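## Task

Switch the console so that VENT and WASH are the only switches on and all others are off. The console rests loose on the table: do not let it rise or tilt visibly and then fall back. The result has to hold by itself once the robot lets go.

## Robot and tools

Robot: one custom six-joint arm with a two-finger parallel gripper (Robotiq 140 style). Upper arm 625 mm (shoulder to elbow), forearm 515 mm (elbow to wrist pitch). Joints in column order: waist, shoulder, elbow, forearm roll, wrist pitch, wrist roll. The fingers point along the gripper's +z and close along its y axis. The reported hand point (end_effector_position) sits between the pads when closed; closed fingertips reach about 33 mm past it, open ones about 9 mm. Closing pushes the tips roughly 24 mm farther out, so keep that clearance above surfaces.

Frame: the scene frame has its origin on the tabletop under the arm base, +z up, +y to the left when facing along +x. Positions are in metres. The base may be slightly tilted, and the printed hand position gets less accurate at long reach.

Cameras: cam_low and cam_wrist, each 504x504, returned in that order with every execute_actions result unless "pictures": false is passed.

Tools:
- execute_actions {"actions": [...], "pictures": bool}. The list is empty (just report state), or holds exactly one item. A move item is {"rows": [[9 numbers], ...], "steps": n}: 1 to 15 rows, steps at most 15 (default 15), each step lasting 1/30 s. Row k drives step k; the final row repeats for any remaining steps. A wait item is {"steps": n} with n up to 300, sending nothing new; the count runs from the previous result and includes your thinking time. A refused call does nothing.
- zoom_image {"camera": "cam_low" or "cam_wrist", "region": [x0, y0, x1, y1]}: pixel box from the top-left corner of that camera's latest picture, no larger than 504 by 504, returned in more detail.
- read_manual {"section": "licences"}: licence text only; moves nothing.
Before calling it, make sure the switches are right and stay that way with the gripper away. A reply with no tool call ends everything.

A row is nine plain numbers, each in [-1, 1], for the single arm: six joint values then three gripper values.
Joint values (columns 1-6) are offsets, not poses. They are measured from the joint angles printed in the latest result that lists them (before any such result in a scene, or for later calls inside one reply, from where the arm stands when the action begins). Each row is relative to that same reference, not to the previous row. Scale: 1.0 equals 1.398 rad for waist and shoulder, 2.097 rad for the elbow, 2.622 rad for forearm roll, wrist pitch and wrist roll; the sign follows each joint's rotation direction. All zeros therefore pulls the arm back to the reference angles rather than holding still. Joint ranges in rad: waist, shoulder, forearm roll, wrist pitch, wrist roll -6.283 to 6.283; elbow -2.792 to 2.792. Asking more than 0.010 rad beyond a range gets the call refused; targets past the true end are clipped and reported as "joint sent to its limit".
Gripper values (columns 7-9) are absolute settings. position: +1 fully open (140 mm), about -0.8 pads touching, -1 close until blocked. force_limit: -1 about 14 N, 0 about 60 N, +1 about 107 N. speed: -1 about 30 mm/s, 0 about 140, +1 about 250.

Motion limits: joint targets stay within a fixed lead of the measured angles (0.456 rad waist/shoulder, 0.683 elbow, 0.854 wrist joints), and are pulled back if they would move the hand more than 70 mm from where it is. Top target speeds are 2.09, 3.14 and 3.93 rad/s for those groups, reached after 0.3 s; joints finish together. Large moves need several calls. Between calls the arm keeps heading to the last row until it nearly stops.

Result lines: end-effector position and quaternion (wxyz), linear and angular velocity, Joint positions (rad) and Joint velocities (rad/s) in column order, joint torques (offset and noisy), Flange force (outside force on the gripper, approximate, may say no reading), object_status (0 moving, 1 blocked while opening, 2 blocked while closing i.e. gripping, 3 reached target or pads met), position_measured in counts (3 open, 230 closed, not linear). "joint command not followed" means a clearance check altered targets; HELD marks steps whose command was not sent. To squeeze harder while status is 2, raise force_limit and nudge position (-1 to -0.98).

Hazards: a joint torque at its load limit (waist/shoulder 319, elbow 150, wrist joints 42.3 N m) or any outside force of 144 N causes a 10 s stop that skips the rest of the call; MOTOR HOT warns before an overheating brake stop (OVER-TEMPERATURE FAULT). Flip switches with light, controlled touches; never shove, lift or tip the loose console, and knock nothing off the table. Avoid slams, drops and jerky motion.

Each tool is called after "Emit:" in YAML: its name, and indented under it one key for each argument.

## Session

Emit:
execute_actions:
  actions: []

Scene clock: 0.00 s of 8100.00 s.
end_effector_position=(+0.3770, -0.1750, +0.2580) position_measured=3 object_status=3 end_effector_quat_wxyz=(-0.040, +0.820, +0.458, -0.342) end_effector_velocity=(-0.000, -0.000, +0.000) end_effector_angular_velocity=(-0.001, -0.001, -0.001)
Joint positions: [-0.212  0.267  1.932 -0.382  1.552  0.465]
Joint velocities: [-0.001 -0.001  0.    -0.    -0.     0.   ]
Joint torques (N m, as the joint torque sensors report them, + toward a larger angle): no reading
Flange force (N, the push that the arm receives, along the gripper's own x y z axes): no reading

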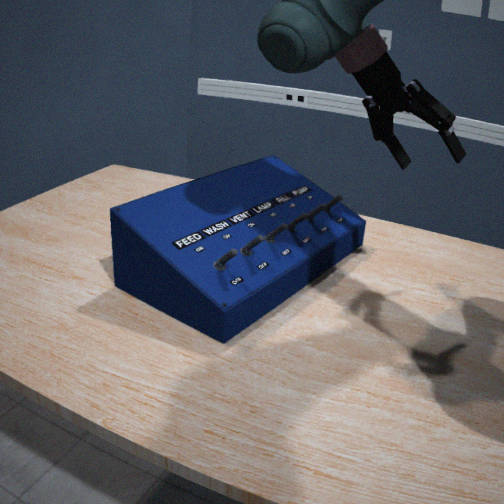

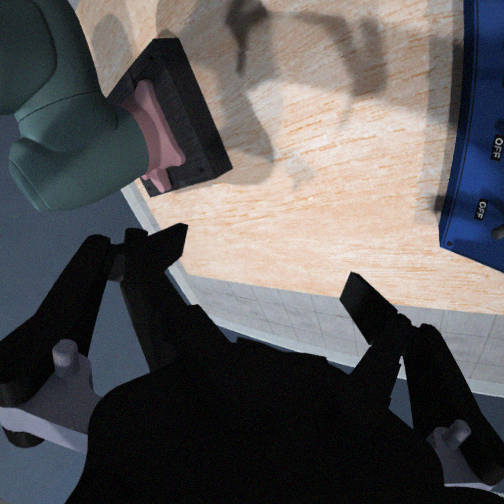

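Emit:
execute_actions:
  actions:
    - {"rows":[[0.068,-0.104,-0.04,0.146,-0.145,0.422,-0.8,0,0]],"steps":15}
  pictures: false

Emit:
execute_actions:
  actions:
    - {"steps":8}

Scene clock: 3.50 s of 8100.00 s.
end_effector_position=(+0.5065, -0.0698, +0.2747) position_measured=105 object_status=0 end_effector_quat_wxyz=(+0.024, +0.992, +0.095, -0.082) end_effector_velocity=(+0.301, +0.248, +0.136) end_effector_angular_velocity=(+0.124, -1.223, -2.065)
Joint positions: [-0.14   0.158  1.869 -0.094  1.266  1.271]
Joint velocities: [ 0.161 -0.244 -0.142  0.638 -0.634  2.025]
Joint torques (N m, as the joint torque sensors report them, + toward a larger angle): [ -0.58 -44.68 -34.69   3.14   0.92  -0.3 ]
Flange force (N, the push that the arm receives, along the gripper's own x y z axes): [-10.0 -3.8 0.5]
Steps of this call (steps 1 to 90: nothing new was sent; steps 91 to 105: all 15 steps of this action). Readings (joint positions | what the end effector reports):
91: [-0.212 0.267 1.932 -0.382 1.552 0.466] | position_measured=3 object_status=0
92: [-0.211 0.266 1.931 -0.379 1.549 0.472] | position_measured=6 object_status=0
94: [-0.205 0.257 1.926 -0.354 1.524 0.528] | position_measured=21 object_status=0
98: [-0.180 0.218 1.903 -0.252 1.423 0.777] | position_measured=52 object_status=0
105: the state above

Scene clock: 3.77 s of 8100.00 s.
end_effector_position=(+0.5505, -0.0328, +0.2997) position_measured=166 object_status=0 end_effector_quat_wxyz=(-0.002, +0.998, -0.060, +0.000) end_effector_velocity=(+0.001, -0.000, +0.000) end_effector_angular_velocity=(+0.000, -0.005, -0.009)
Joint positions: [-0.116  0.122  1.848  0.     1.172  1.571]
Joint velocities: [-0.001 -0.    -0.     0.001 -0.004  0.008]
Joint torques (N m, as the joint torque sensors report them, + toward a larger angle): [ -0.87 -42.88 -37.13   3.47   0.47   0.01]
Flange force (N, the push that the arm receives, along the gripper's own x y z axes): [-10.2 -0.4 1.6]
Steps of this call (steps 1 to 8: the robot went on to your last target). Readings (joint positions | what the end effector reports):
1: [-0.135 0.150 1.864 -0.073 1.245 1.339] | position_measured=113 object_status=0
2: [-0.130 0.142 1.859 -0.052 1.224 1.405] | position_measured=120 object_status=0
4: [-0.121 0.129 1.852 -0.019 1.191 1.509] | position_measured=135 object_status=0
8: the state above

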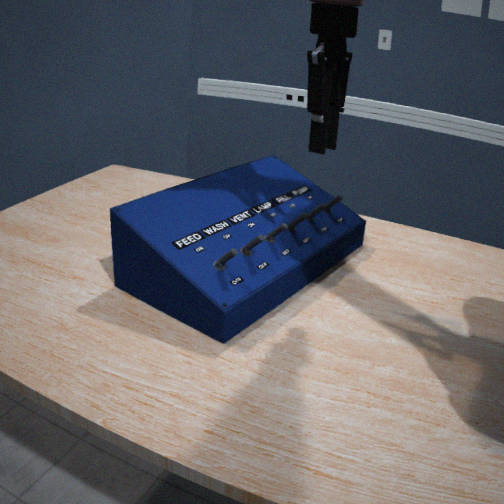

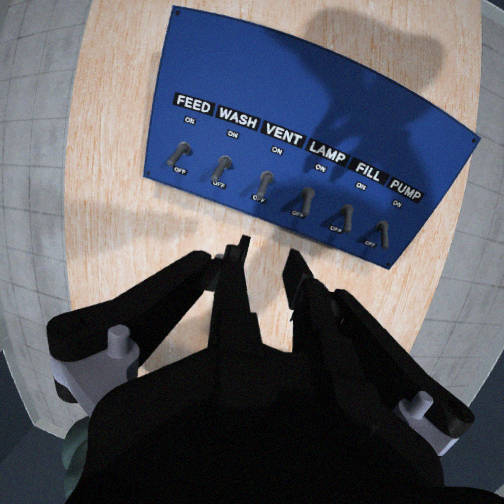

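Emit:
execute_actions:
  actions:
    - {"rows":[[0.032,0.104,0.0815,0,-0.121,0.076,-0.8,0,0]],"steps":15}

Scene clock: 15.83 s of 8100.00 s.
end_effector_position=(+0.5554, -0.0079, +0.1447) position_measured=229 object_status=3 end_effector_quat_wxyz=(-0.002, +0.991, -0.137, +0.001) end_effector_velocity=(-0.002, -0.000, -0.002) end_effector_angular_velocity=(+0.000, +0.001, -0.005)
Joint positions: [-0.072  0.267  2.018  0.     0.855  1.77 ]
Joint velocities: [-0.     0.     0.005  0.    -0.004  0.004]
Joint torques (N m, as the joint torque sensors report them, + toward a larger angle): [  0.77 -52.35 -29.35   2.88   0.78  -0.39]
Flange force (N, the push that the arm receives, along the gripper's own x y z axes): [-7.0 2.0 -2.8]
Steps of this call (steps 1 to 30: the robot went on to your last target; steps 31 to 90: nothing new was sent; then 8.57 s passed at rest; steps 91 to 105: all 15 steps of this action). Readings (joint positions | what the end effector reports):
91: [-0.116 0.122 1.848 0.001 1.171 1.572] | position_measured=229 object_status=3
92: [-0.115 0.125 1.851 0.001 1.164 1.576] | position_measured=229 object_status=3
94: [-0.108 0.150 1.881 0.001 1.109 1.611] | position_measured=229 object_status=3
98: [-0.087 0.218 1.961 0.001 0.962 1.703] | position_measured=229 object_status=3
105: the state above

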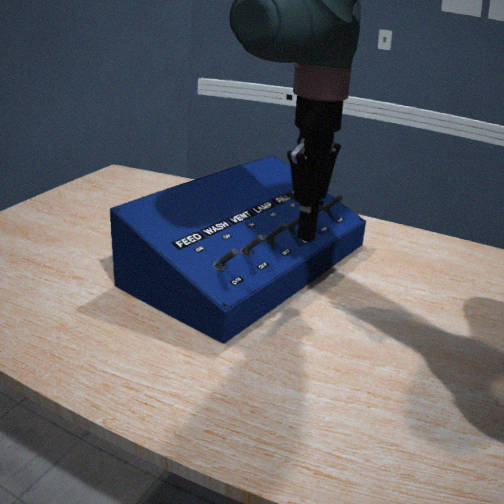

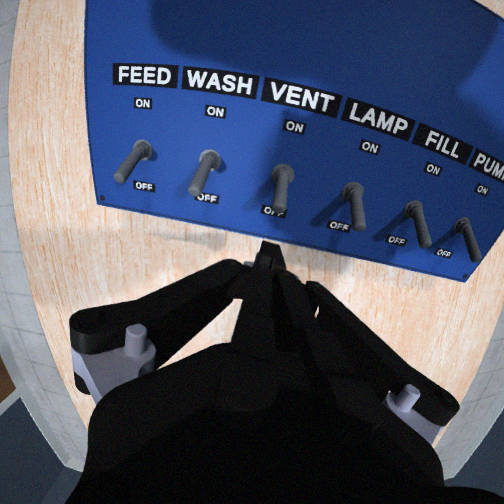

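Emit:
execute_actions:
  actions:
    - {"rows":[[-0.008,0.017,-0.018,0,0.007,-0.004,-0.8,0,0],[-0.012,0.026,-0.027,0,0.01,-0.006,-0.8,0,0],[-0.012,0.026,-0.027,0,0.01,-0.006,-0.8,0,0],[-0.018,0.038,-0.041,0,0.013,-0.009,-0.8,0,0],[-0.018,0.038,-0.041,0,0.013,-0.009,-0.8,0,0],[-0.024,0.051,-0.055,0,0.017,-0.012,-0.8,0,0]],"steps":14}

Scene clock: 20.23 s of 8100.00 s.
end_effector_position=(+0.6113, -0.0326, +0.1488) position_measured=229 object_status=3 end_effector_quat_wxyz=(-0.002, +0.990, -0.138, +0.001) end_effector_velocity=(+0.002, -0.001, +0.001) end_effector_angular_velocity=(-0.001, -0.003, -0.001)
Joint positions: [-0.105  0.338  1.903  0.     0.9    1.739]
Joint velocities: [-0.001 -0.    -0.003 -0.    -0.     0.   ]
Joint torques (N m, as the joint torque sensors report them, + toward a larger angle): [ -0.49 -60.03 -31.88   3.02   0.77  -0.06]
Flange force (N, the push that the arm receives, along the gripper's own x y z axes): [-10.0 1.1 -0.7]
Steps of this call (steps 1 to 15: the robot went on to your last target; steps 16 to 90: nothing new was sent; then 0.93 s passed at rest; steps 91 to 104: all 14 steps of this action). Readings (joint positions | what the end effector reports):
91: [-0.072 0.267 2.019 0.000 0.855 1.770] | position_measured=229 object_status=3
92: [-0.073 0.271 2.014 0.000 0.857 1.769] | position_measured=229 object_status=3
94: [-0.083 0.292 1.978 0.000 0.873 1.759] | position_measured=229 object_status=3
98: [-0.101 0.330 1.916 0.000 0.895 1.742] | position_measured=229 object_status=3
104: the state above

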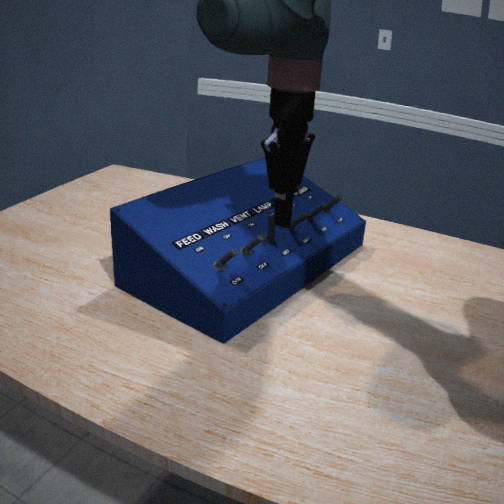

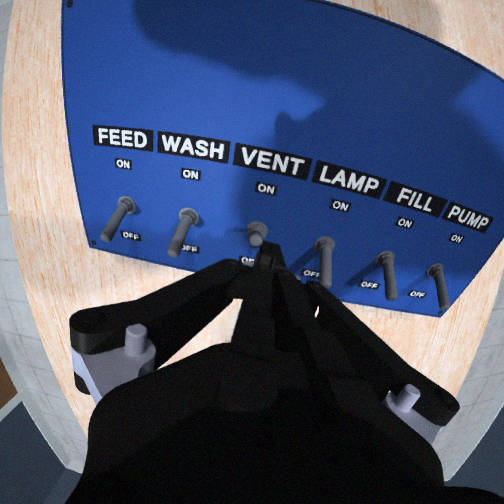

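Emit:
execute_actions:
  actions:
    - {"rows":[[0.024,-0.051,0.055,0,-0.017,0.012,-0.8,0,0],[0.024,-0.051,0.055,0,-0.017,0.012,-0.8,0,0],[0.024,-0.051,0.055,0,-0.017,0.012,-0.8,0,0],[0.024,-0.051,0.055,0,-0.017,0.012,-0.8,0,0],[0.024,-0.051,0.055,0,-0.017,0.012,-0.8,0,0],[0.024,-0.051,0.055,0,-0.017,0.012,-0.8,0,0],[0.07,-0.045,0.048,0,-0.015,0.022,-0.8,0,0],[0.09,-0.04,0.043,0,-0.014,0.026,-0.8,0,0],[0.113,-0.017,0.023,0,-0.009,0.032,-0.8,0,0]],"steps":15}

Scene clock: 27.43 s of 8100.00 s.
end_effector_position=(+0.5861, +0.0625, +0.1440) position_measured=229 object_status=3 end_effector_quat_wxyz=(-0.002, +0.995, -0.102, +0.000) end_effector_velocity=(+0.017, +0.033, -0.008) end_effector_angular_velocity=(-0.000, +0.015, +0.032)
Joint positions: [0.052 0.314 1.952 0.    0.876 1.822]
Joint velocities: [ 0.054  0.042 -0.043  0.     0.016  0.022]
Joint torques (N m, as the joint torque sensors report them, + toward a larger angle): [-15.63 -74.68 -25.11   1.93   1.41  -0.11]
Flange force (N, the push that the arm receives, along the gripper's own x y z axes): [-9.0 3.9 -3.2]
Steps of this call (steps 1 to 15: the robot went on to your last target; steps 16 to 90: nothing new was sent; then 3.70 s passed at rest; steps 91 to 105: all 15 steps of this action). Readings (joint positions | what the end effector reports):
91: [-0.105 0.338 1.903 0.000 0.900 1.739] | position_measured=229 object_status=3
92: [-0.104 0.335 1.908 0.000 0.898 1.739] | position_measured=229 object_status=3
94: [-0.092 0.308 1.953 0.000 0.880 1.752] | position_measured=229 object_status=3
98: [-0.067 0.267 2.017 0.000 0.856 1.772] | position_measured=229 object_status=3
105: the state above

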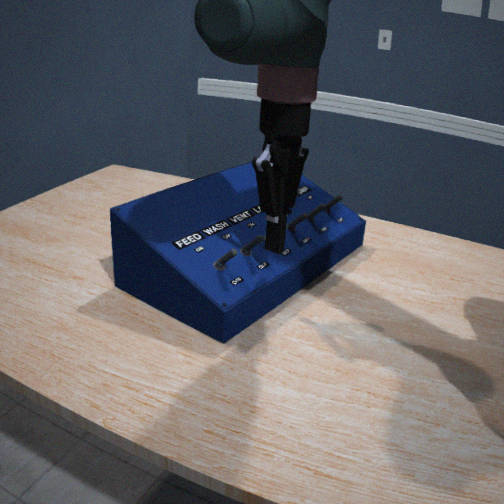

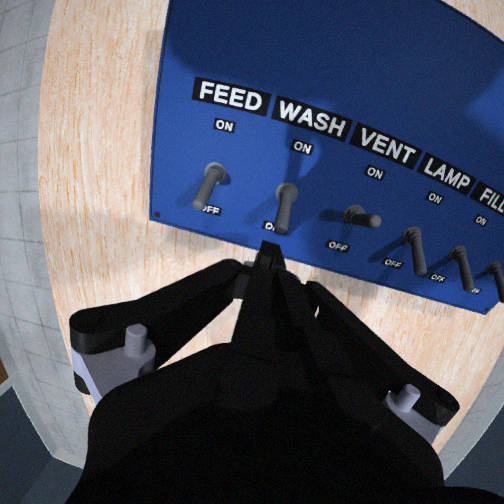

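Emit:
execute_actions:
  actions:
    - {"rows":[[-0.005,0.007,-0.008,0,0.003,-0.003,-0.8,0,0],[-0.008,0.012,-0.014,0,0.005,-0.004,-0.8,0,0],[-0.012,0.018,-0.021,0,0.007,-0.006,-0.8,0,0],[-0.016,0.024,-0.028,0,0.01,-0.009,-0.8,0,0],[-0.02,0.03,-0.035,0,0.012,-0.011,-0.8,0,0],[-0.024,0.035,-0.042,0,0.0145,-0.013,-0.8,0,0]],"steps":13}

Scene clock: 31.67 s of 8100.00 s.
end_effector_position=(+0.6297, +0.0435, +0.1496) position_measured=229 object_status=3 end_effector_quat_wxyz=(-0.002, +0.995, -0.101, +0.001) end_effector_velocity=(+0.001, -0.001, +0.001) end_effector_angular_velocity=(+0.001, -0.000, -0.001)
Joint positions: [0.019 0.363 1.864 0.    0.914 1.788]
Joint velocities: [-0.002  0.    -0.002  0.001  0.001 -0.001]
Joint torques (N m, as the joint torque sensors report them, + toward a larger angle): [  0.49 -61.21 -31.11   2.99   0.82  -0.26]
Flange force (N, the push that the arm receives, along the gripper's own x y z axes): [-9.3 3.1 -2.9]
Steps of this call (steps 1 to 15: the robot went on to your last target; steps 16 to 90: nothing new was sent; then 0.80 s passed at rest; steps 91 to 103: all 13 steps of this action). Readings (joint positions | what the end effector reports):
91: [0.053 0.315 1.951 0.000 0.876 1.823] | position_measured=229 object_status=3
92: [0.051 0.317 1.946 0.000 0.879 1.821] | position_measured=229 object_status=3
94: [0.042 0.330 1.924 0.000 0.888 1.812] | position_measured=229 object_status=3
98: [0.022 0.359 1.872 0.001 0.911 1.791] | position_measured=229 object_status=3
103: the state above

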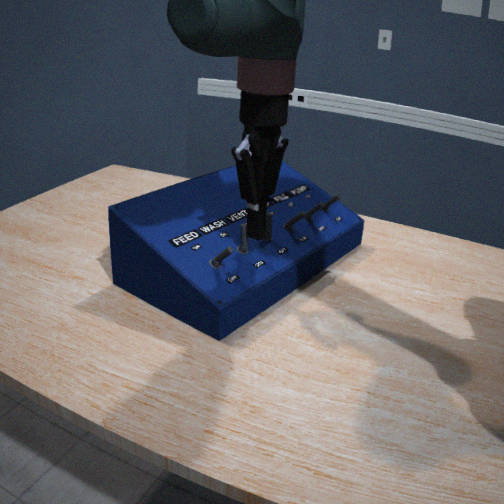

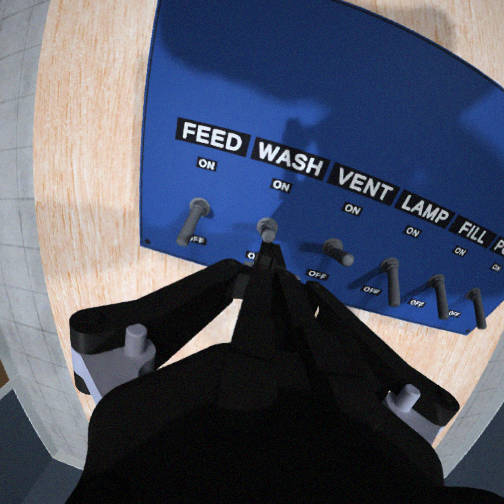

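Upright. Back off and verify.

Emit:
execute_actions:
  actions:
    - {"rows":[[0.02,-0.045,0.045,0,0,0,-0.8,0,0]],"steps":10}

Scene clock: 33.13 s of 8100.00 s.
end_effector_position=(+0.5707, +0.0584, +0.1500) position_measured=229 object_status=3 end_effector_quat_wxyz=(+0.000, +0.996, -0.087, -0.015) end_effector_velocity=(-0.002, +0.001, -0.001) end_effector_angular_velocity=(+0.000, +0.004, +0.002)
Joint positions: [0.046 0.3   1.958 0.    0.914 1.788]
Joint velocities: [ 0.001  0.     0.003  0.    -0.    -0.001]
Joint torques (N m, as the joint torque sensors report them, + toward a larger angle): [ -0.61 -55.15 -30.42   2.99   0.81  -0.29]
Flange force (N, the push that the arm receives, along the gripper's own x y z axes): [-9.1 0.3 -2.4]
Steps of this call (steps 1 to 15: the robot went on to your last target; steps 16 to 34: nothing new was sent; steps 35 to 44: all 10 steps of this action). Readings (joint positions | what the end effector reports):
35: [0.019 0.363 1.864 0.000 0.914 1.788] | position_measured=229 object_status=3
36: [0.020 0.360 1.869 0.000 0.914 1.788] | position_measured=229 object_status=3
38: [0.032 0.331 1.913 0.000 0.914 1.788] | position_measured=229 object_status=3
42: [0.046 0.300 1.958 0.000 0.914 1.788] | position_measured=229 object_status=3
44: the state above

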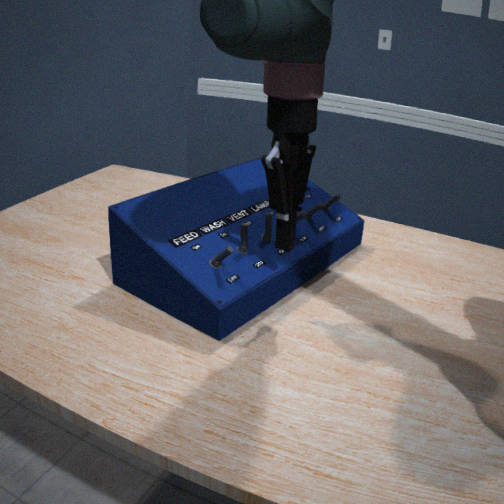

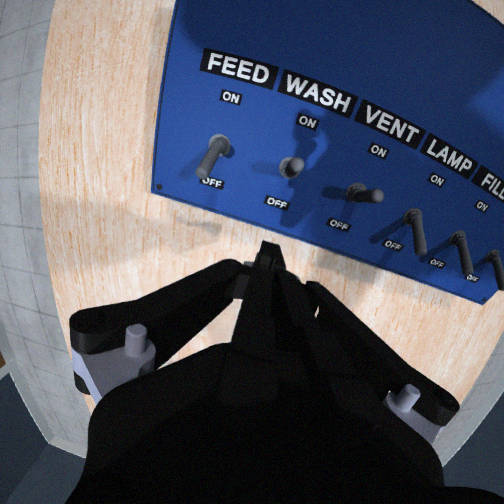

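Emit:
finished_scene:
  scene: 2

The scene is finished: the task was done.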